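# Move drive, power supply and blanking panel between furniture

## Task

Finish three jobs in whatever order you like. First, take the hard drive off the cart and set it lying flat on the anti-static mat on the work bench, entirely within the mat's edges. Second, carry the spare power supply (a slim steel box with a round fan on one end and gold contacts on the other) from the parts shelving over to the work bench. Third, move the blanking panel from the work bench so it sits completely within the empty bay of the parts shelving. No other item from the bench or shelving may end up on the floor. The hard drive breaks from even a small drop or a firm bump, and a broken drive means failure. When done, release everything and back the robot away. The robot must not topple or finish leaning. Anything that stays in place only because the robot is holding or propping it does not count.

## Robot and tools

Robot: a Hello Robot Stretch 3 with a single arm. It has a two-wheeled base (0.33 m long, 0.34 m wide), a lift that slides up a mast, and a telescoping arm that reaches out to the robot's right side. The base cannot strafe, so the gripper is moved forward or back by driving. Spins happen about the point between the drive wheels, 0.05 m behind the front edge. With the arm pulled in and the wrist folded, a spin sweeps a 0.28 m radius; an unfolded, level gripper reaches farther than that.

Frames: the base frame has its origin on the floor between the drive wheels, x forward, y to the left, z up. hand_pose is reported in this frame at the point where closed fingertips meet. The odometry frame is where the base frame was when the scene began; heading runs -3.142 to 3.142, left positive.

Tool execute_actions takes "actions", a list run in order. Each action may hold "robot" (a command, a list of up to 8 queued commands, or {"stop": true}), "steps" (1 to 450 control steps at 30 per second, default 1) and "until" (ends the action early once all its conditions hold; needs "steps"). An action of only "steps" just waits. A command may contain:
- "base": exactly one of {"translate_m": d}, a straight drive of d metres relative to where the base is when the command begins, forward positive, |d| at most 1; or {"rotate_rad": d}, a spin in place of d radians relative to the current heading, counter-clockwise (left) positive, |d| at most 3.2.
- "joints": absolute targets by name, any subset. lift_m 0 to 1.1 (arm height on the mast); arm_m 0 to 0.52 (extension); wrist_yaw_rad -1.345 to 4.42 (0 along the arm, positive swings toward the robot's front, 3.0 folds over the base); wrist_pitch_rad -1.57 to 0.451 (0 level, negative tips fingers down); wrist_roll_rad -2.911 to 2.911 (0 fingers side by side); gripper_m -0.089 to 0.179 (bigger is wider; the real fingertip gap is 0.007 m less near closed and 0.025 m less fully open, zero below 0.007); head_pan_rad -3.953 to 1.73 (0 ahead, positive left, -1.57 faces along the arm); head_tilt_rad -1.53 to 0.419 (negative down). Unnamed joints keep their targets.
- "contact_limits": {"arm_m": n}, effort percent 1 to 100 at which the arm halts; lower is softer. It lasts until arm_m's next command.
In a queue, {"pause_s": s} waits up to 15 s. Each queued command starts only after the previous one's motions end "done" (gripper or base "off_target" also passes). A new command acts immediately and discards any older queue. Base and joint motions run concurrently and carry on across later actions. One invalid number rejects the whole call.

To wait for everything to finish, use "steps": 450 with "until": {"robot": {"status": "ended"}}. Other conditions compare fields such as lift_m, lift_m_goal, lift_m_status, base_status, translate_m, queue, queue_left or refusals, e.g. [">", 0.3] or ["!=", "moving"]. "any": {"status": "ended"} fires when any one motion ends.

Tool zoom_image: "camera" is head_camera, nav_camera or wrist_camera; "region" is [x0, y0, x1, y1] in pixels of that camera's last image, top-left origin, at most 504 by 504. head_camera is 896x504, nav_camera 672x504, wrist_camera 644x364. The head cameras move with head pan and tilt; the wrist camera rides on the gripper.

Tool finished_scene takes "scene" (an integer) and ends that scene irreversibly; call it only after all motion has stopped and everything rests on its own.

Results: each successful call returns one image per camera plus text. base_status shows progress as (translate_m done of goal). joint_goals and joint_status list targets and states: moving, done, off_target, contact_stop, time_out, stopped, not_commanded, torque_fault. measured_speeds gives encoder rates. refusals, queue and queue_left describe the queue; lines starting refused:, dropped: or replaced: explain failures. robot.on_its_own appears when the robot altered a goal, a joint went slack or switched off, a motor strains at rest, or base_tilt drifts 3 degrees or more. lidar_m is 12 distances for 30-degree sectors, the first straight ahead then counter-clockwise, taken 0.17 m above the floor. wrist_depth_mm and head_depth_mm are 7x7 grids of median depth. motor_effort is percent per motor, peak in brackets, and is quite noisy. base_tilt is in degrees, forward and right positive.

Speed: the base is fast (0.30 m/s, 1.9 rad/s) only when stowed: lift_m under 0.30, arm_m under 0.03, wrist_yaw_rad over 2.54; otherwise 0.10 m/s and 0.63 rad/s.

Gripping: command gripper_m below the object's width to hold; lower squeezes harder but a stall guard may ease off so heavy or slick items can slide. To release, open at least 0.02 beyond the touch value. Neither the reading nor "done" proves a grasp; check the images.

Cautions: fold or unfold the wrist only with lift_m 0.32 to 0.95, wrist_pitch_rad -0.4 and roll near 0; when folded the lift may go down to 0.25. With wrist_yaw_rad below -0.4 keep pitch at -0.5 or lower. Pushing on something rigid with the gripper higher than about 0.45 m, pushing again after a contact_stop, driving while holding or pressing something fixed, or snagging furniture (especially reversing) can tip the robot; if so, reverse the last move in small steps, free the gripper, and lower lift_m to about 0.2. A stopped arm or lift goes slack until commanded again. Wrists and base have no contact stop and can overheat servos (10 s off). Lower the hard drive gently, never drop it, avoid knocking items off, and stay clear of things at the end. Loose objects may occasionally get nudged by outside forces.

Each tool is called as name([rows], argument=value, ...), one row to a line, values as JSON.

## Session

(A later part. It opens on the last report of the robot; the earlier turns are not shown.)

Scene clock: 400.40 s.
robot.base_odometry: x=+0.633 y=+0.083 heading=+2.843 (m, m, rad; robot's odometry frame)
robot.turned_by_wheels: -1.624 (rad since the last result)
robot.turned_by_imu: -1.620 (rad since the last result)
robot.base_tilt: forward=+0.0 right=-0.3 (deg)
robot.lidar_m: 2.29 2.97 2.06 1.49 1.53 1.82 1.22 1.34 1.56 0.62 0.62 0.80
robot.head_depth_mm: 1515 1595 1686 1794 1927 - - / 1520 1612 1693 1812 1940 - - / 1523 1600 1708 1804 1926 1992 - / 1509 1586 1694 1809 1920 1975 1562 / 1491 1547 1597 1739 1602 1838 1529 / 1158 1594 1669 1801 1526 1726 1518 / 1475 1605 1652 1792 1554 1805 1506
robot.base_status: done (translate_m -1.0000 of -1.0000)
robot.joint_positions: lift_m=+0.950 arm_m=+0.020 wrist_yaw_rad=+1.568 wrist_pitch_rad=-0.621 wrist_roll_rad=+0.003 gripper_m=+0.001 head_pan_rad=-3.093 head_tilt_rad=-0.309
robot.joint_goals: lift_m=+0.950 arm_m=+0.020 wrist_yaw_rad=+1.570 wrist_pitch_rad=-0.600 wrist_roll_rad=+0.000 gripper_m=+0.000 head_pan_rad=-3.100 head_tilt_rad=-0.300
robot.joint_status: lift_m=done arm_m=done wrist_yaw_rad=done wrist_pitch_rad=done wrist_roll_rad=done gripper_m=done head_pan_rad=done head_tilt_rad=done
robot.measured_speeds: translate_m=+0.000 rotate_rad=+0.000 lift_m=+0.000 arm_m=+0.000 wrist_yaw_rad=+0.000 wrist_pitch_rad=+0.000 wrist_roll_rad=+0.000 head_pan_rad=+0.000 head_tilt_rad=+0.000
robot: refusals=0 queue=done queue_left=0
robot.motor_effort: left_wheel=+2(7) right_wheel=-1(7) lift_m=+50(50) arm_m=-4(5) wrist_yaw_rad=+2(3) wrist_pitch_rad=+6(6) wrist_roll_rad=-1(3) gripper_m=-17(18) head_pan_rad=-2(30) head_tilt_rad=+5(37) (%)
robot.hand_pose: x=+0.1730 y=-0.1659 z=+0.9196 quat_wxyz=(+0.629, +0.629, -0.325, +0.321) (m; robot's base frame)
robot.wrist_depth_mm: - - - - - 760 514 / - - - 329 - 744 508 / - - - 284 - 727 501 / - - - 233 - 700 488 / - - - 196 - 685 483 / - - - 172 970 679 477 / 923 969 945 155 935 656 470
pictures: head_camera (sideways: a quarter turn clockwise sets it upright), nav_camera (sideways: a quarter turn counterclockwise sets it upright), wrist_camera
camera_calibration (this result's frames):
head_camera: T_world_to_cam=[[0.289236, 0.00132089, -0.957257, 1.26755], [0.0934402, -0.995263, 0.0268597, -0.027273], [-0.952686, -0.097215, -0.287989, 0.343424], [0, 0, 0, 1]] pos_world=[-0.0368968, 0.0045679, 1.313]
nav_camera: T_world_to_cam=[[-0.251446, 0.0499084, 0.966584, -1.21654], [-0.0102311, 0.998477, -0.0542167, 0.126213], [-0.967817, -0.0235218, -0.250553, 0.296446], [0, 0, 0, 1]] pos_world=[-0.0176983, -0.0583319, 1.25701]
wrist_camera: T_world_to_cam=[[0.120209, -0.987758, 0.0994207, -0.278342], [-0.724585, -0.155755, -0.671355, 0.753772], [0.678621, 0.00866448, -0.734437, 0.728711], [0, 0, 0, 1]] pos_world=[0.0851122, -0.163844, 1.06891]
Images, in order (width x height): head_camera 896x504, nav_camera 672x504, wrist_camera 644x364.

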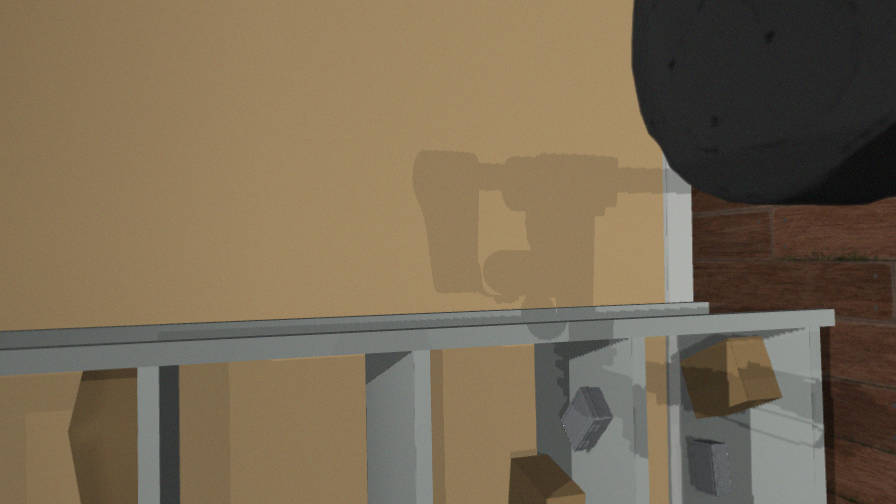

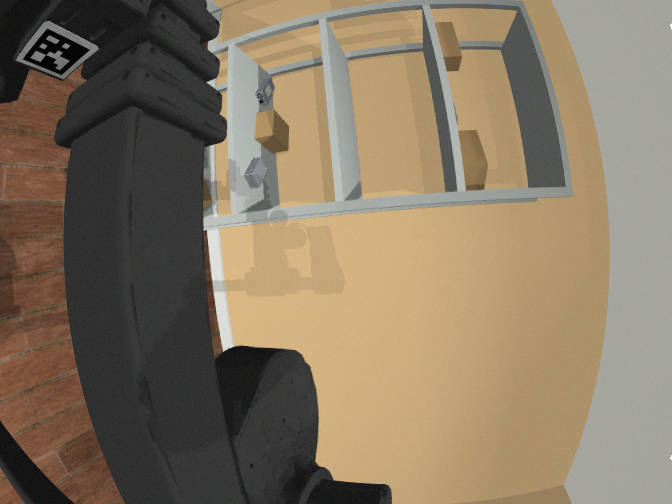

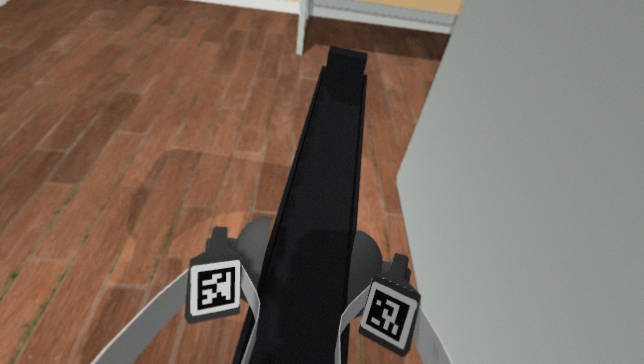

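execute_actions([
  {"robot":[{"base":{"translate_m":-0.86}},{"base":{"rotate_rad":-1.518},"joints":{"head_pan_rad":-1.2,"head_tilt_rad":-0.4}},{"base":{"translate_m":0.5},"joints":{"lift_m":1.1,"arm_m":0.06}}],"steps":450,"until":{"robot":{"status":"ended"}}},
  {"steps":450,"until":{"robot":{"status":"ended"}}},
])

Scene clock: 425.47 s.
robot.base_odometry: x=+1.577 y=+0.315 heading=+1.325 (m, m, rad; robot's odometry frame)
robot.turned_by_wheels: -1.518 (rad since the last result)
robot.turned_by_imu: -1.516 (rad since the last result)
robot.base_tilt: forward=+0.0 right=-0.5 (deg)
robot.lidar_m: 1.40 1.42 1.02 0.99 3.42 2.01 2.00 1.24 0.43 0.43 0.67 0.67
robot.head_depth_mm: 684 723 777 806 - - 821 / 706 753 807 843 - - 845 / 728 778 836 - - - - / 756 808 864 909 531 - - / 781 841 908 812 556 473 - / 808 874 943 815 559 457 308 / 785 878 907 820 561 468 -
robot.base_status: done (translate_m +0.5000 of +0.5000)
robot.joint_positions: lift_m=+1.100 arm_m=+0.060 wrist_yaw_rad=+1.568 wrist_pitch_rad=-0.621 wrist_roll_rad=+0.003 gripper_m=+0.001 head_pan_rad=-1.207 head_tilt_rad=-0.395
robot.joint_goals: lift_m=+1.100 arm_m=+0.060 wrist_yaw_rad=+1.570 wrist_pitch_rad=-0.600 wrist_roll_rad=+0.000 gripper_m=+0.000 head_pan_rad=-1.200 head_tilt_rad=-0.400
robot.joint_status: lift_m=done arm_m=done wrist_yaw_rad=done wrist_pitch_rad=done wrist_roll_rad=done gripper_m=done head_pan_rad=done head_tilt_rad=done
robot.measured_speeds: translate_m=+0.000 rotate_rad=+0.000 lift_m=+0.000 arm_m=+0.000 wrist_yaw_rad=+0.000 wrist_pitch_rad=+0.000 wrist_roll_rad=+0.000 head_pan_rad=+0.000 head_tilt_rad=+0.000
robot: refusals=0 queue=done queue_left=0
robot.motor_effort: left_wheel=+2(6) right_wheel=-2(8) lift_m=+48(52) arm_m=+3(3) wrist_yaw_rad=+2(2) wrist_pitch_rad=+6(6) wrist_roll_rad=-1(2) gripper_m=-18(18) head_pan_rad=+3(29) head_tilt_rad=-2(15) (%)
robot.hand_pose: x=+0.1729 y=-0.2054 z=+1.0695 quat_wxyz=(+0.629, +0.629, -0.324, +0.321) (m; robot's base frame)
robot.wrist_depth_mm: - - - - - - 800 / - - - 329 508 497 715 / - - - 284 438 400 426 / - - - 233 697 336 352 / - - - 198 836 287 301 / - - - 172 747 255 263 / - - - 155 657 228 232
pictures: head_camera (sideways: a quarter turn clockwise sets it upright), nav_camera (sideways: a quarter turn counterclockwise sets it upright), wrist_camera
camera_calibration (this result's frames):
head_camera: T_world_to_cam=[[-0.119629, 0.349962, -0.929094, 1.23327], [0.918127, 0.395102, 0.0306064, -0.0371782], [0.377798, -0.849365, -0.368575, 0.440186], [0, 0, 0, 1]] pos_world=[0.0153679, -0.0430309, 1.3092]
nav_camera: T_world_to_cam=[[0.0595433, -0.330799, 0.941821, -1.1861], [-0.947703, -0.315091, -0.050755, 0.127419], [0.313549, -0.889545, -0.33226, 0.394972], [0, 0, 0, 1]] pos_world=[0.0675365, -0.000865083, 1.25479]
wrist_camera: T_world_to_cam=[[0.120423, -0.98774, 0.0993408, -0.332178], [-0.724971, -0.155863, -0.670913, 0.84774], [0.678171, 0.0087742, -0.734852, 0.839742], [0, 0, 0, 1]] pos_world=[0.0851001, -0.203342, 1.21884]
Images, in order (width x height): head_camera 896x504, nav_camera 672x504, wrist_camera 644x364.

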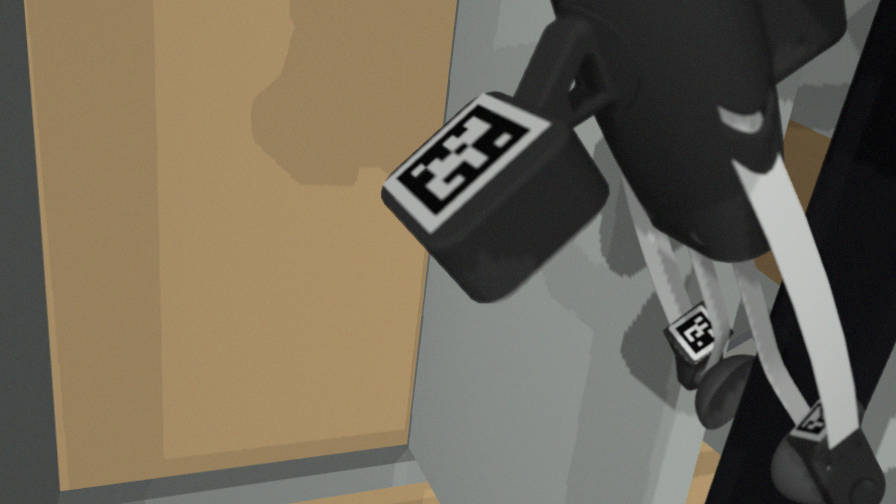

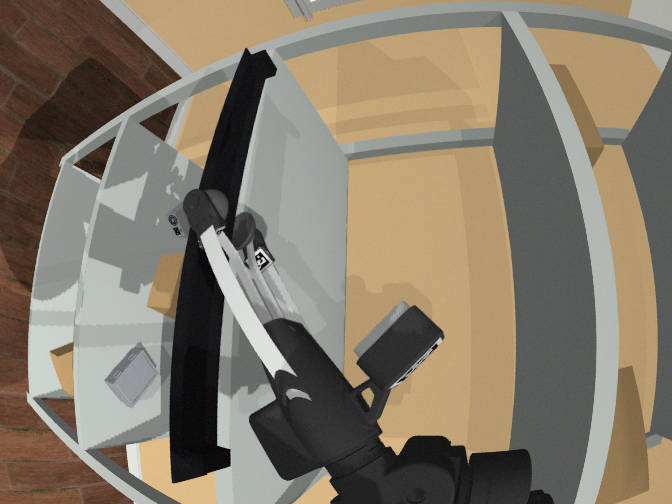

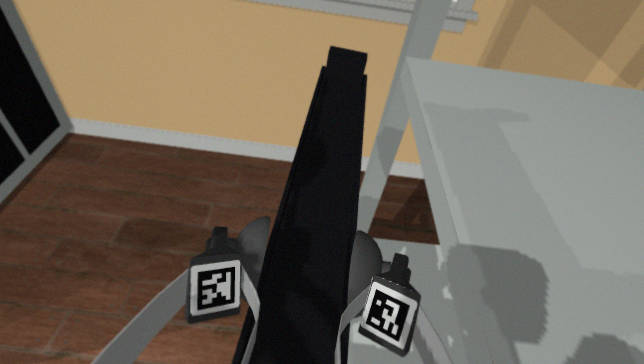

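execute_actions([
  {"robot":[{"joints":{"arm_m":0.40}},{"joints":{"lift_m":1.055}}],"steps":450,"until":{"robot":{"status":"ended"}}},
])

Scene clock: 434.17 s.
robot.base_odometry: x=+1.577 y=+0.315 heading=+1.325 (m, m, rad; robot's odometry frame)
robot.turned_by_wheels: +0.000 (rad since the last result)
robot.turned_by_imu: -0.001 (rad since the last result)
robot.base_tilt: forward=+0.1 right=-0.6 (deg)
robot.lidar_m: 1.40 1.43 1.02 0.99 3.42 2.02 2.00 1.24 0.43 0.43 0.67 0.66
robot.head_depth_mm: 685 726 765 707 528 422 800 / 706 753 806 843 552 423 818 / 728 781 837 870 533 425 775 / 756 812 869 806 558 439 801 / 777 841 906 809 558 456 851 / 808 876 942 817 560 474 854 / 787 876 906 814 561 960 851
robot.base_status: done (translate_m +0.5000 of +0.5000)
robot.joint_positions: lift_m=+1.055 arm_m=+0.400 wrist_yaw_rad=+1.568 wrist_pitch_rad=-0.621 wrist_roll_rad=+0.003 gripper_m=+0.001 head_pan_rad=-1.207 head_tilt_rad=-0.395
robot.joint_goals: lift_m=+1.055 arm_m=+0.400 wrist_yaw_rad=+1.570 wrist_pitch_rad=-0.600 wrist_roll_rad=+0.000 gripper_m=+0.000 head_pan_rad=-1.200 head_tilt_rad=-0.400
robot.joint_status: lift_m=done arm_m=done wrist_yaw_rad=done wrist_pitch_rad=done wrist_roll_rad=done gripper_m=done head_pan_rad=done head_tilt_rad=done
robot.measured_speeds: translate_m=+0.000 rotate_rad=+0.000 lift_m=+0.000 arm_m=+0.000 wrist_yaw_rad=+0.000 wrist_pitch_rad=+0.000 wrist_roll_rad=+0.000 head_pan_rad=+0.000 head_tilt_rad=+0.000
robot: refusals=0 queue=done queue_left=0
robot.motor_effort: left_wheel=+2(2) right_wheel=-2(3) lift_m=+25(52) arm_m=+4(3) wrist_yaw_rad=+2(2) wrist_pitch_rad=+6(6) wrist_roll_rad=-2(2) gripper_m=-18(19) head_pan_rad=+2(3) head_tilt_rad=-2(2) (%)
robot.hand_pose: x=+0.1729 y=-0.5453 z=+1.0253 quat_wxyz=(+0.629, +0.629, -0.324, +0.321) (m; robot's base frame)
robot.wrist_depth_mm: - 406 403 433 474 493 377 / - 305 324 324 367 400 367 / 251 256 269 269 300 317 343 / 214 221 232 230 252 265 289 / 190 195 206 196 220 228 238 / 169 175 - 172 195 200 208 / 154 157 156 155 169 178 184
pictures: head_camera (sideways: a quarter turn clockwise sets it upright), nav_camera (sideways: a quarter turn counterclockwise sets it upright), wrist_camera
camera_calibration (this result's frames):
head_camera: T_world_to_cam=[[-0.119679, 0.350068, -0.929047, 1.23321], [0.918119, 0.395122, 0.0306117, -0.0371851], [0.377803, -0.849312, -0.368692, 0.440337], [0, 0, 0, 1]] pos_world=[0.0153694, -0.0430315, 1.3092]
nav_camera: T_world_to_cam=[[0.0595939, -0.330907, 0.94178, -1.18604], [-0.947698, -0.315109, -0.0507497, 0.127412], [0.313557, -0.889498, -0.332379, 0.395126], [0, 0, 0, 1]] pos_world=[0.0675344, -0.000857965, 1.25479]
wrist_camera: T_world_to_cam=[[0.120733, -0.987702, 0.0993408, -0.6636], [-0.724922, -0.156091, -0.670913, 0.764991], [0.678168, 0.00898714, -0.734852, 0.810386], [0, 0, 0, 1]] pos_world=[0.0850997, -0.543314, 1.17468]
Images, in order (width x height): head_camera 896x504, nav_camera 672x504, wrist_camera 644x364.

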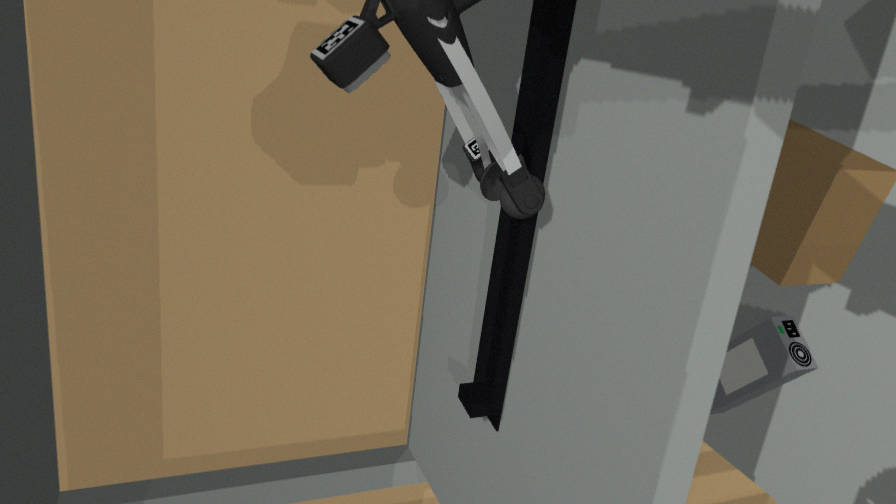

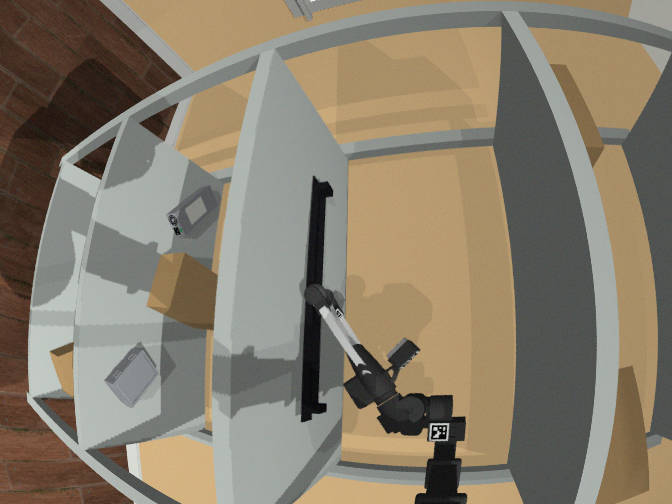

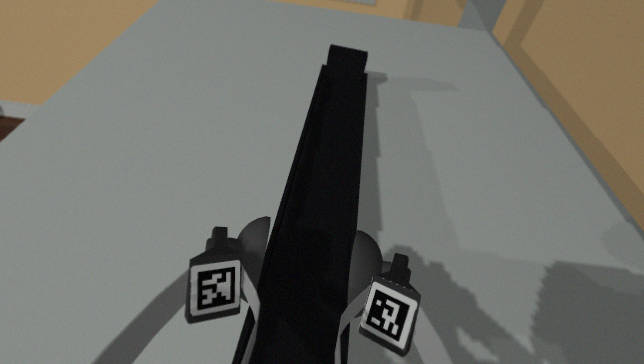

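execute_actions([
  {"robot":[{"joints":{"lift_m":1.049}},{"joints":{"gripper_m":0.09}},{"joints":{"lift_m":1.09}},{"joints":{"arm_m":0.0,"head_pan_rad":-1.3,"head_tilt_rad":-0.85}},{"base":{"translate_m":0.3},"joints":{"lift_m":0.75}}],"steps":450,"until":{"robot":{"status":"ended"}}},
])

Scene clock: 452.17 s.
robot.base_odometry: x=+1.650 y=+0.606 heading=+1.325 (m, m, rad; robot's odometry frame)
robot.turned_by_wheels: +0.000 (rad since the last result)
robot.turned_by_imu: -0.002 (rad since the last result)
robot.base_tilt: forward=+0.1 right=-0.5 (deg)
robot.lidar_m: 1.10 1.13 1.03 0.98 3.85 2.33 2.29 0.65 0.57 0.53 0.42 0.43
robot.head_depth_mm: 697 586 467 410 823 780 - / 711 568 470 421 862 779 - / 733 572 472 428 861 794 - / 734 594 474 937 866 790 - / 714 597 476 993 871 805 1143 / 802 872 478 1388 836 1164 1172 / 827 960 480 545 1410 1312 1166
robot.base_status: done (translate_m +0.3000 of +0.3000)
robot.joint_positions: lift_m=+0.750 arm_m=+0.000 wrist_yaw_rad=+1.569 wrist_pitch_rad=-0.616 wrist_roll_rad=+0.003 gripper_m=+0.090 head_pan_rad=-1.293 head_tilt_rad=-0.839
robot.joint_goals: lift_m=+0.750 arm_m=+0.000 wrist_yaw_rad=+1.570 wrist_pitch_rad=-0.600 wrist_roll_rad=+0.000 gripper_m=+0.090 head_pan_rad=-1.300 head_tilt_rad=-0.850
robot.joint_status: lift_m=done arm_m=done wrist_yaw_rad=done wrist_pitch_rad=done wrist_roll_rad=done gripper_m=done head_pan_rad=done head_tilt_rad=done
robot.measured_speeds: translate_m=+0.000 rotate_rad=+0.000 lift_m=+0.000 arm_m=+0.000 wrist_yaw_rad=+0.000 wrist_pitch_rad=+0.000 wrist_roll_rad=+0.000 head_pan_rad=+0.000 head_tilt_rad=+0.000
robot: refusals=0 queue=done queue_left=0
robot.motor_effort: left_wheel=+1(6) right_wheel=-2(4) lift_m=+25(49) arm_m=-5(4) wrist_yaw_rad=+1(2) wrist_pitch_rad=+5(6) wrist_roll_rad=-1(1) gripper_m=+0(87) head_pan_rad=-1(9) head_tilt_rad=-5(30) (%)
robot.hand_pose: x=+0.1738 y=-0.1456 z=+0.7214 quat_wxyz=(+0.628, +0.628, -0.326, +0.323) (m; robot's base frame)
robot.wrist_depth_mm: - - - - 967 967 215 / - - - - - - 211 / - - - - - - 233 / - - - - - 294 736 / 933 962 - - - 330 788 / 844 - 889 932 955 375 706 / 766 767 801 825 731 341 350
pictures: head_camera (sideways: a quarter turn clockwise sets it upright), nav_camera (sideways: a quarter turn counterclockwise sets it upright), wrist_camera
camera_calibration (this result's frames):
head_camera: T_world_to_cam=[[-0.188743, 0.708472, -0.680032, 0.908969], [0.953431, 0.298093, 0.0459359, -0.0573283], [0.235257, -0.639693, -0.731742, 0.913535], [0, 0, 0, 1]] pos_world=[0.0113041, -0.0425082, 1.28923]
nav_camera: T_world_to_cam=[[0.133072, -0.693143, 0.70841, -0.882184], [-0.976124, -0.215471, -0.0274667, 0.0972506], [0.17168, -0.68784, -0.705267, 0.881146], [0, 0, 0, 1]] pos_world=[0.0610473, 0.0155622, 1.24906]
wrist_camera: T_world_to_cam=[[0.121189, -0.98758, 0.0999903, -0.239249], [-0.721208, -0.156817, -0.674736, 0.626124], [0.682036, 0.00965672, -0.731255, 0.579677], [0, 0, 0, 1]] pos_world=[0.0851996, -0.143688, 0.870282]
Images, in order (width x height): head_camera 896x504, nav_camera 672x504, wrist_camera 644x364.

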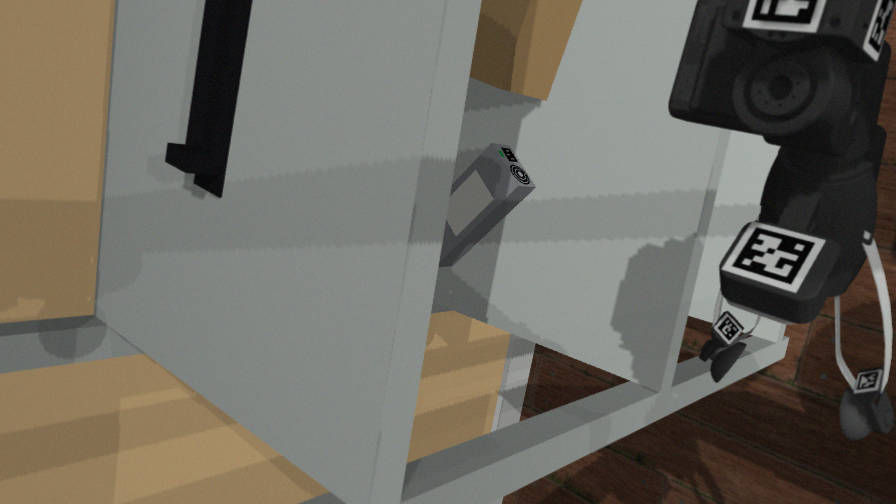

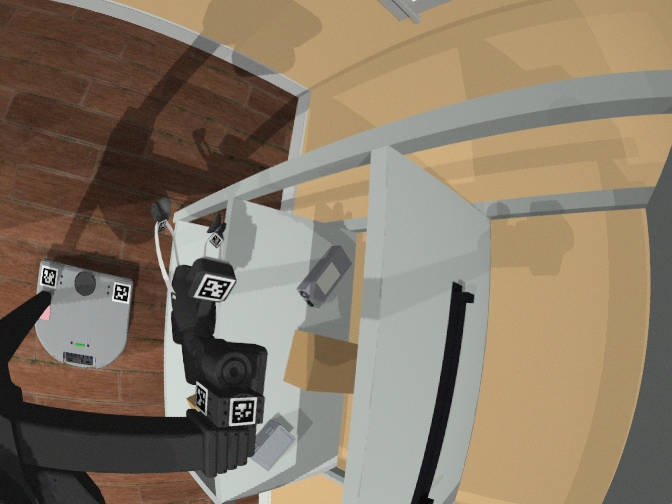

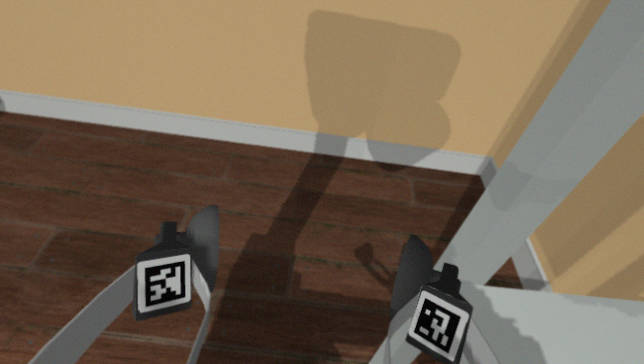

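execute_actions([
  {"robot":[{"base":{"translate_m":0.095},"joints":{"wrist_yaw_rad":0.91,"wrist_pitch_rad":-1.0,"gripper_m":0.11,"lift_m":0.76,"head_pan_rad":-1.45}},{"joints":{"arm_m":0.40}}],"steps":450,"until":{"robot":{"status":"ended"}}},
])

Scene clock: 474.20 s.
robot.base_odometry: x=+1.673 y=+0.698 heading=+1.324 (m, m, rad; robot's odometry frame)
robot.turned_by_wheels: +0.000 (rad since the last result)
robot.turned_by_imu: +0.064 (rad since the last result)
robot.base_tilt: forward=-3.2 right=-5.3 (deg)
robot.lidar_m: 1.01 1.05 1.00 0.97 1.78 1.81 2.38 0.74 0.87 0.77 0.38 1.04
robot.head_depth_mm: 787 701 536 - 909 829 1121 / 796 717 542 - 894 835 1136 / 812 730 548 512 898 1195 1146 / 827 741 554 1061 929 1206 1164 / 796 791 564 1298 1010 956 1180 / 855 970 573 630 741 1384 1204 / 867 932 503 1364 1594 1397 1219
robot.base_status: done (translate_m +0.0951 of +0.0950)
robot.joint_positions: lift_m=+0.754 arm_m=+0.228 wrist_yaw_rad=+0.913 wrist_pitch_rad=-1.008 wrist_roll_rad=+0.003 gripper_m=+0.110 head_pan_rad=-1.444 head_tilt_rad=-0.845
robot.joint_goals: lift_m=+0.760 arm_m=+0.228 wrist_yaw_rad=+0.910 wrist_pitch_rad=-1.000 wrist_roll_rad=+0.000 gripper_m=+0.110 head_pan_rad=-1.450 head_tilt_rad=-0.850
robot.joint_status: lift_m=done arm_m=contact_stop wrist_yaw_rad=done wrist_pitch_rad=done wrist_roll_rad=done gripper_m=done head_pan_rad=done head_tilt_rad=done
robot.measured_speeds: translate_m=+0.000 rotate_rad=+0.002 lift_m=-0.033 arm_m=-0.018 wrist_yaw_rad=+0.060 wrist_pitch_rad=+0.000 wrist_roll_rad=+0.000 head_pan_rad=+0.000 head_tilt_rad=-0.120
robot: refusals=0 queue=dropped queue_left=0
robot.on_its_own: base_tilt is 5.7 degrees off its reading at the scene's start (forward=+0.1 right=-0.6); arm_m is slack since a contact_stop, until your next command for it (your +0.400 is given up)
robot.motor_effort: left_wheel=-13(17) right_wheel=+1(4) lift_m=+81(82) arm_m=+17(45) wrist_yaw_rad=-5(6) wrist_pitch_rad=+2(5) wrist_roll_rad=-1(2) gripper_m=+0(80) head_pan_rad=-2(10) head_tilt_rad=-3(5) (%)
robot.hand_pose: x=+0.0706 y=-0.4439 z=+0.6633 quat_wxyz=(+0.706, +0.579, -0.406, -0.035) (m; robot's base frame)
robot.wrist_depth_mm: 151 953 - - 669 423 402 / 956 191 - - 724 473 420 / 945 229 - - 423 432 439 / 890 876 921 377 389 361 422 / 831 863 340 348 363 333 384 / 773 - 320 327 334 313 352 / 735 743 305 305 310 325 331
pictures: head_camera (sideways: a quarter turn clockwise sets it upright), nav_camera (sideways: a quarter turn counterclockwise sets it upright), wrist_camera
camera_calibration (this result's frames):
head_camera: T_world_to_cam=[[-0.0805497, 0.732678, -0.675792, 0.902784], [0.98745, 0.151062, 0.046081, -0.0577244], [0.135849, -0.663599, -0.735651, 0.919224], [0, 0, 0, 1]] pos_world=[0.00484317, -0.0427343, 1.28898]
nav_camera: T_world_to_cam=[[0.0278381, -0.709314, 0.704342, -0.876242], [-0.997446, -0.0660741, -0.0271179, 0.0969263], [0.065774, -0.701789, -0.709342, 0.887092], [0, 0, 0, 1]] pos_world=[0.0627242, 0.00742452, 1.24905]
wrist_camera: T_world_to_cam=[[-0.484769, -0.873454, 0.0455635, -0.385946], [-0.827102, 0.440858, -0.348635, 0.522179], [0.284429, -0.206693, -0.936151, 0.678448], [0, 0, 0, 1]] pos_world=[0.0518302, -0.427083, 0.834764]
Images, in order (width x height): head_camera 896x504, nav_camera 672x504, wrist_camera 644x364.

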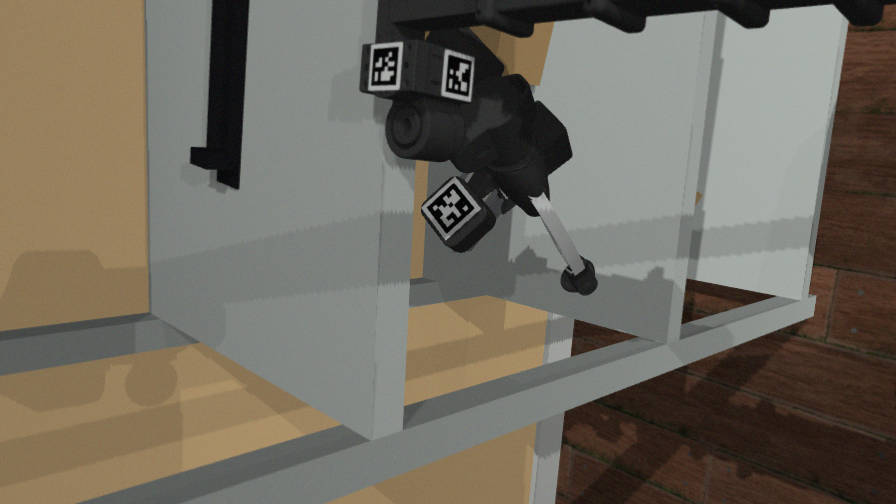

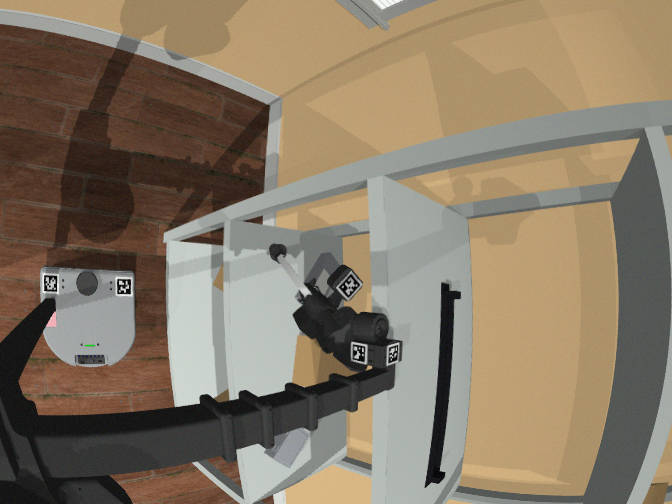

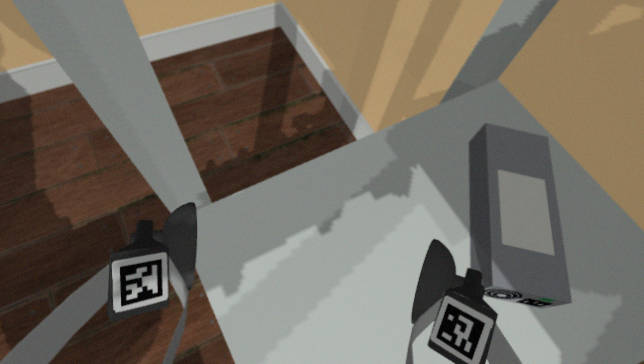

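The wrist top hit the upper shelf. Retract immediately.

execute_actions([
  {"robot":[{"joints":{"arm_m":0.08}},{"joints":{"lift_m":0.70}}],"steps":300,"until":{"robot":{"status":"ended"}}},
  {"steps":15},
])

Scene clock: 480.00 s.
robot.base_odometry: x=+1.673 y=+0.698 heading=+1.325 (m, m, rad; robot's odometry frame)
robot.turned_by_wheels: +0.000 (rad since the last result)
robot.turned_by_imu: -0.145 (rad since the last result)
robot.base_tilt: forward=-0.2 right=-0.5 (deg)
robot.lidar_m: 1.02 1.04 1.06 0.98 1.00 2.47 2.37 0.72 0.62 0.51 0.37 1.06
robot.head_depth_mm: 700 554 463 423 860 - 1109 / 706 562 465 425 874 - 1114 / 716 565 467 425 863 - 1121 / 721 588 470 425 882 773 1124 / 723 590 472 426 865 798 1126 / 715 594 474 427 1401 800 1138 / 672 820 476 427 571 1278 1169
robot.base_status: done (translate_m +0.0950 of +0.0950)
robot.joint_positions: lift_m=+0.700 arm_m=+0.080 wrist_yaw_rad=+0.911 wrist_pitch_rad=-1.008 wrist_roll_rad=+0.003 gripper_m=+0.110 head_pan_rad=-1.444 head_tilt_rad=-0.845
robot.joint_goals: lift_m=+0.700 arm_m=+0.080 wrist_yaw_rad=+0.910 wrist_pitch_rad=-1.000 wrist_roll_rad=+0.000 gripper_m=+0.110 head_pan_rad=-1.450 head_tilt_rad=-0.850
robot.joint_status: lift_m=done arm_m=done wrist_yaw_rad=done wrist_pitch_rad=done wrist_roll_rad=done gripper_m=done head_pan_rad=done head_tilt_rad=done
robot.measured_speeds: translate_m=+0.000 rotate_rad=+0.000 lift_m=+0.000 arm_m=+0.000 wrist_yaw_rad=+0.000 wrist_pitch_rad=+0.000 wrist_roll_rad=+0.000 head_pan_rad=+0.000 head_tilt_rad=+0.000
robot: refusals=0 queue=done queue_left=0
robot.motor_effort: left_wheel=+0(12) right_wheel=+0(19) lift_m=+25(82) arm_m=-4(33) wrist_yaw_rad=-1(3) wrist_pitch_rad=+2(2) wrist_roll_rad=-2(2) gripper_m=+0(1) head_pan_rad=-2(2) head_tilt_rad=-2(2) (%)
robot.hand_pose: x=+0.0704 y=-0.2967 z=+0.6096 quat_wxyz=(+0.706, +0.579, -0.406, -0.035) (m; robot's base frame)
robot.wrist_depth_mm: 897 951 247 967 323 328 286 / 887 892 279 293 298 306 268 / 829 853 274 272 279 285 276 / 770 795 656 256 261 265 272 / 744 759 754 244 247 250 256 / 702 - 713 657 231 238 239 / 672 671 685 682 220 225 226
pictures: head_camera (sideways: a quarter turn clockwise sets it upright), nav_camera (sideways: a quarter turn counterclockwise sets it upright), wrist_camera
camera_calibration (this result's frames):
head_camera: T_world_to_cam=[[-0.0802944, 0.732708, -0.67579, 0.90278], [0.987502, 0.150718, 0.046081, -0.0577248], [0.135617, -0.663644, -0.735652, 0.919228], [0, 0, 0, 1]] pos_world=[0.00482826, -0.0427338, 1.28898]
nav_camera: T_world_to_cam=[[0.027591, -0.709326, 0.704341, -0.876238], [-0.997469, -0.0657263, -0.0271178, 0.0969263], [0.0655291, -0.70181, -0.709344, 0.887096], [0, 0, 0, 1]] pos_world=[0.0627267, 0.00740489, 1.24905]
wrist_camera: T_world_to_cam=[[-0.485833, -0.872865, 0.0455332, -0.254704], [-0.826616, 0.441914, -0.348451, 0.438603], [0.284029, -0.206928, -0.93622, 0.65859], [0, 0, 0, 1]] pos_world=[0.051754, -0.279867, 0.781014]
Images, in order (width x height): head_camera 896x504, nav_camera 672x504, wrist_camera 644x364.

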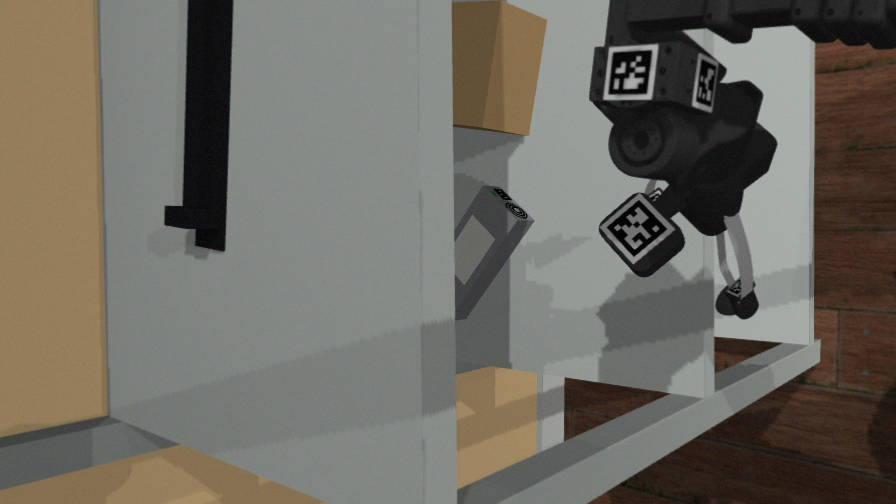

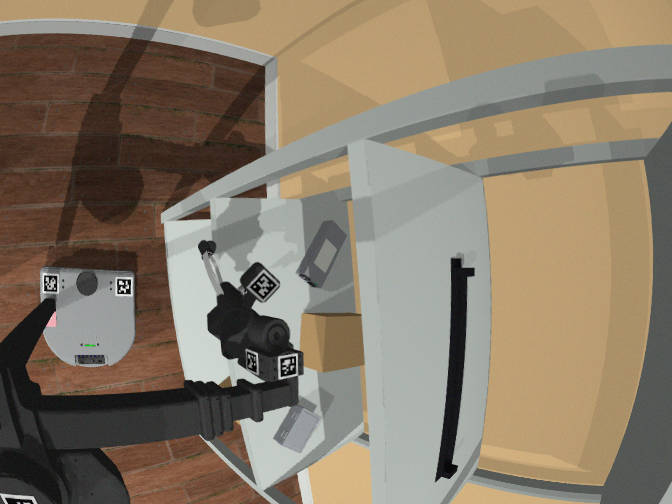

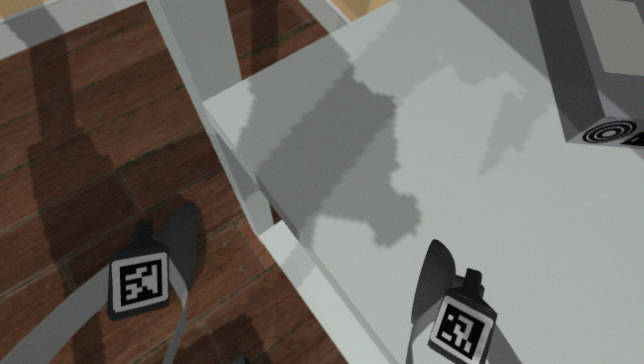

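execute_actions([
  {"robot":[{"base":{"rotate_rad":0.081},"joints":{"wrist_pitch_rad":-0.8,"lift_m":0.69}},{"base":{"translate_m":-0.04}},{"joints":{"arm_m":0.30},"contact_limits":{"arm_m":20}}],"steps":450,"until":{"robot":{"status":"ended"}}},
])

Scene clock: 499.27 s.
robot.base_odometry: x=+1.667 y=+0.659 heading=+1.406 (m, m, rad; robot's odometry frame)
robot.turned_by_wheels: +0.081 (rad since the last result)
robot.turned_by_imu: +0.080 (rad since the last result)
robot.base_tilt: forward=+0.1 right=-0.5 (deg)
robot.lidar_m: 1.06 1.09 1.03 0.98 3.89 2.38 2.33 0.62 0.59 0.52 0.39 1.11
robot.head_depth_mm: 702 576 464 414 836 767 1107 / 711 558 466 418 858 792 1117 / 717 564 468 417 858 792 1117 / 725 587 470 429 860 796 1145 / 723 590 473 942 862 1159 1137 / 705 595 473 1275 1465 824 1144 / 761 861 477 510 615 1299 1164
robot.base_status: done (translate_m -0.0400 of -0.0400)
robot.joint_positions: lift_m=+0.690 arm_m=+0.300 wrist_yaw_rad=+0.910 wrist_pitch_rad=-0.814 wrist_roll_rad=+0.003 gripper_m=+0.110 head_pan_rad=-1.444 head_tilt_rad=-0.845
robot.joint_goals: lift_m=+0.690 arm_m=+0.300 wrist_yaw_rad=+0.910 wrist_pitch_rad=-0.800 wrist_roll_rad=+0.000 gripper_m=+0.110 head_pan_rad=-1.450 head_tilt_rad=-0.850
robot.joint_status: lift_m=done arm_m=done wrist_yaw_rad=done wrist_pitch_rad=done wrist_roll_rad=done gripper_m=done head_pan_rad=done head_tilt_rad=done
robot.measured_speeds: translate_m=+0.000 rotate_rad=+0.000 lift_m=+0.000 arm_m=+0.000 wrist_yaw_rad=+0.000 wrist_pitch_rad=+0.000 wrist_roll_rad=+0.000 head_pan_rad=+0.000 head_tilt_rad=+0.000
robot: refusals=0 queue=done queue_left=0
robot.motor_effort: left_wheel=-2(5) right_wheel=+3(8) lift_m=+25(26) arm_m=+4(4) wrist_yaw_rad=-1(1) wrist_pitch_rad=+4(5) wrist_roll_rad=-2(2) gripper_m=+0(0) head_pan_rad=-2(2) head_tilt_rad=-2(2) (%)
robot.contact_limits: arm_m 20 (drawing in: default 33, maximum 54; extending or still: default 44, maximum 72)
robot.hand_pose: x=+0.1037 y=-0.5421 z=+0.6264 quat_wxyz=(+0.706, +0.537, -0.461, +0.033) (m; robot's base frame)
robot.wrist_depth_mm: 849 961 991 581 349 324 265 / 949 - - 660 377 344 279 / 930 965 980 324 284 362 294 / 850 283 284 291 253 316 309 / 247 253 259 263 230 280 310 / 228 - 237 239 209 259 266 / 212 213 220 221 191 238 243
pictures: head_camera (sideways: a quarter turn clockwise sets it upright), nav_camera (sideways: a quarter turn counterclockwise sets it upright), wrist_camera
camera_calibration (this result's frames):
head_camera: T_world_to_cam=[[-0.0802944, 0.732707, -0.67579, 0.902781], [0.987502, 0.150718, 0.046081, -0.0577248], [0.135617, -0.663644, -0.735652, 0.919227], [0, 0, 0, 1]] pos_world=[0.00482826, -0.0427338, 1.28898]
nav_camera: T_world_to_cam=[[0.027591, -0.709326, 0.704341, -0.876239], [-0.997469, -0.0657263, -0.0271178, 0.0969263], [0.0655291, -0.70181, -0.709344, 0.887096], [0, 0, 0, 1]] pos_world=[0.0627267, 0.00740488, 1.24905]
wrist_camera: T_world_to_cam=[[-0.495711, -0.865345, 0.0738125, -0.466179], [-0.759397, 0.390637, -0.520307, 0.653263], [0.421411, -0.313975, -0.850783, 0.488305], [0, 0, 0, 1]] pos_world=[0.059218, -0.505279, 0.789749]
Images, in order (width x height): head_camera 896x504, nav_camera 672x504, wrist_camera 644x364.

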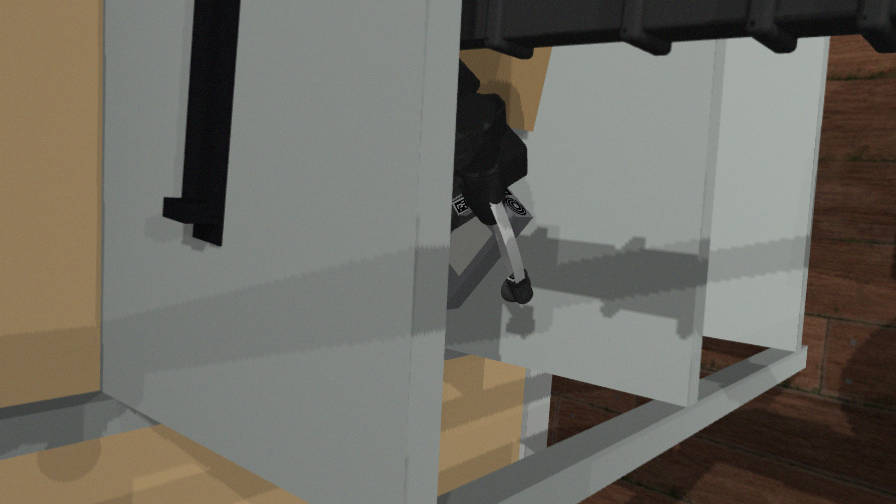

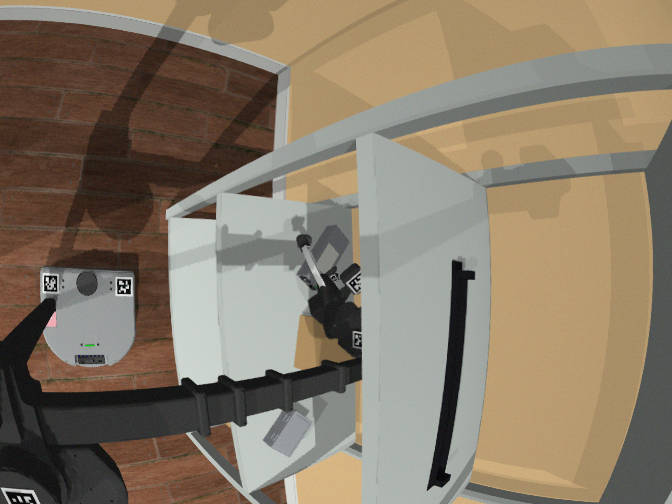

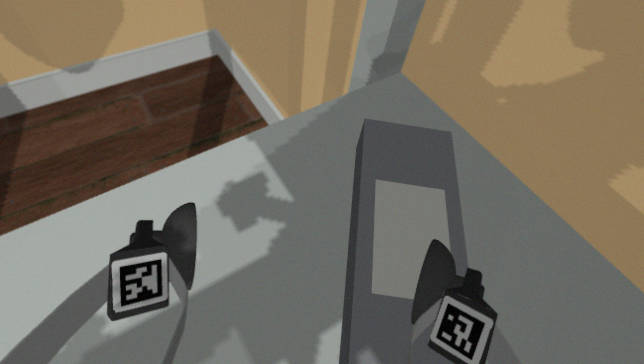

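execute_actions([
  {"robot":[{"base":{"translate_m":-0.012},"joints":{"arm_m":0.378,"wrist_yaw_rad":0.94,"gripper_m":0.125},"contact_limits":{"arm_m":20}},{"joints":{"lift_m":0.66}}],"steps":450,"until":{"robot":{"status":"ended"}}},
])

Scene clock: 512.23 s.
robot.base_odometry: x=+1.665 y=+0.647 heading=+1.406 (m, m, rad; robot's odometry frame)
robot.turned_by_wheels: +0.000 (rad since the last result)
robot.turned_by_imu: -0.001 (rad since the last result)
robot.base_tilt: forward=+0.0 right=-0.5 (deg)
robot.lidar_m: 1.07 1.10 1.03 0.98 3.87 2.36 2.32 0.64 0.59 0.52 0.40 1.12
robot.head_depth_mm: 706 577 463 414 - 776 1111 / 711 557 466 420 854 790 1110 / 718 569 467 420 856 794 1121 / 725 569 470 427 861 793 1132 / 721 591 471 941 867 1157 1131 / 716 593 474 1274 1439 865 1138 / 750 844 476 568 644 1285 1158
robot.base_status: done (translate_m -0.0120 of -0.0120)
robot.joint_positions: lift_m=+0.660 arm_m=+0.378 wrist_yaw_rad=+0.938 wrist_pitch_rad=-0.813 wrist_roll_rad=+0.003 gripper_m=+0.125 head_pan_rad=-1.444 head_tilt_rad=-0.845
robot.joint_goals: lift_m=+0.660 arm_m=+0.378 wrist_yaw_rad=+0.940 wrist_pitch_rad=-0.800 wrist_roll_rad=+0.000 gripper_m=+0.125 head_pan_rad=-1.450 head_tilt_rad=-0.850
robot.joint_status: lift_m=done arm_m=done wrist_yaw_rad=done wrist_pitch_rad=done wrist_roll_rad=done gripper_m=done head_pan_rad=done head_tilt_rad=done
robot.measured_speeds: translate_m=+0.000 rotate_rad=+0.000 lift_m=+0.000 arm_m=+0.000 wrist_yaw_rad=+0.000 wrist_pitch_rad=+0.000 wrist_roll_rad=+0.000 head_pan_rad=+0.000 head_tilt_rad=+0.000
robot: refusals=0 queue=done queue_left=0
robot.motor_effort: left_wheel=-2(7) right_wheel=+4(5) lift_m=+25(25) arm_m=+3(3) wrist_yaw_rad=+2(2) wrist_pitch_rad=+4(4) wrist_roll_rad=-2(2) gripper_m=+0(64) head_pan_rad=-1(2) head_tilt_rad=-3(2) (%)
robot.contact_limits: arm_m 20 (drawing in: default 33, maximum 54; extending or still: default 44, maximum 72)
robot.hand_pose: x=+0.1063 y=-0.6166 z=+0.5964 quat_wxyz=(+0.705, +0.543, -0.453, +0.043) (m; robot's base frame)
robot.wrist_depth_mm: 860 972 830 307 328 255 205 / 936 - 971 320 351 268 216 / 896 921 275 231 305 287 228 / 236 242 245 209 263 298 240 / 216 226 223 190 240 252 254 / 201 - 200 174 217 229 258 / 183 188 161 161 201 211 213
pictures: head_camera (sideways: a quarter turn clockwise sets it upright), nav_camera (sideways: a quarter turn counterclockwise sets it upright), wrist_camera
camera_calibration (this result's frames):
head_camera: T_world_to_cam=[[-0.0802945, 0.732708, -0.67579, 0.90278], [0.987502, 0.150718, 0.046081, -0.0577248], [0.135618, -0.663644, -0.735652, 0.919228], [0, 0, 0, 1]] pos_world=[0.00482827, -0.0427338, 1.28898]
nav_camera: T_world_to_cam=[[0.0275911, -0.709326, 0.704341, -0.876238], [-0.997469, -0.0657264, -0.0271178, 0.0969263], [0.0655291, -0.70181, -0.709344, 0.887096], [0, 0, 0, 1]] pos_world=[0.0627267, 0.0074049, 1.24905]
wrist_camera: T_world_to_cam=[[-0.471488, -0.878777, 0.0738211, -0.537977], [-0.769928, 0.369375, -0.520359, 0.656828], [0.430012, -0.30218, -0.850751, 0.444612], [0, 0, 0, 1]] pos_world=[0.0608713, -0.581024, 0.759755]
Images, in order (width x height): head_camera 896x504, nav_camera 672x504, wrist_camera 644x364.

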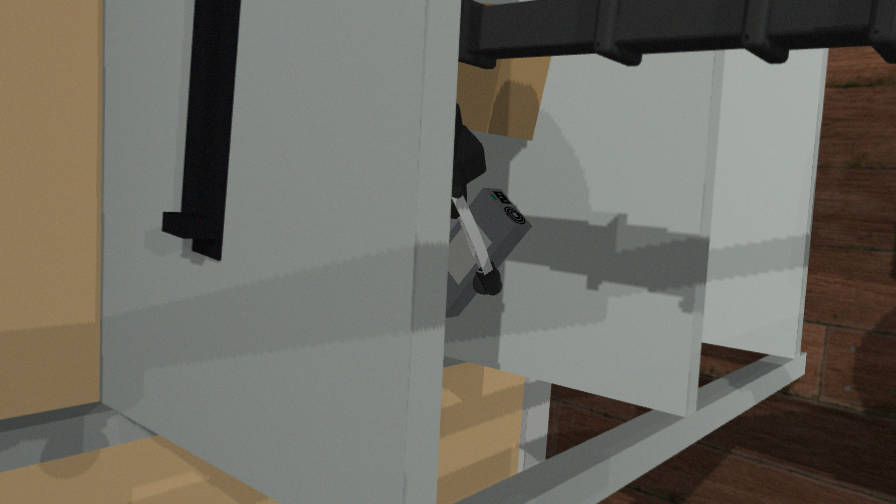

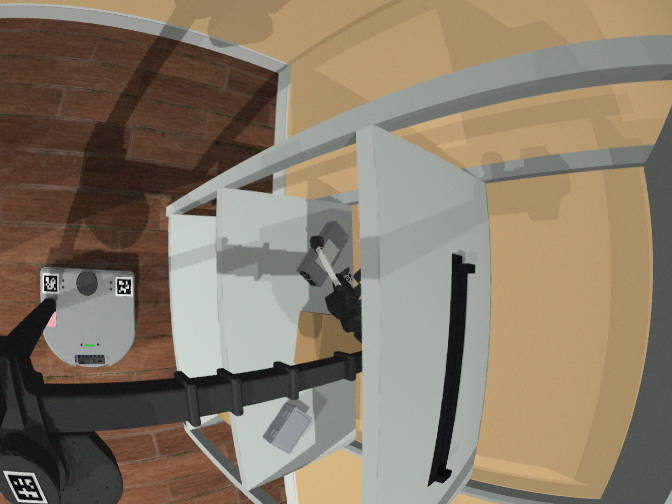

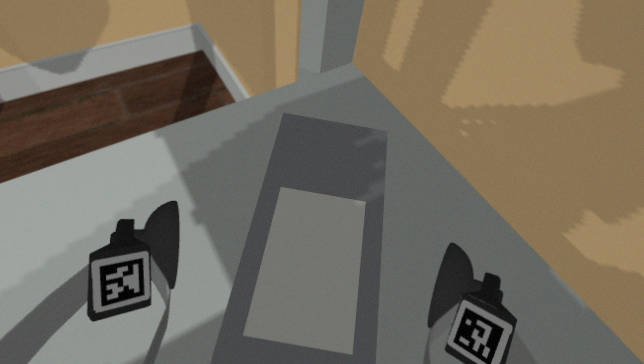

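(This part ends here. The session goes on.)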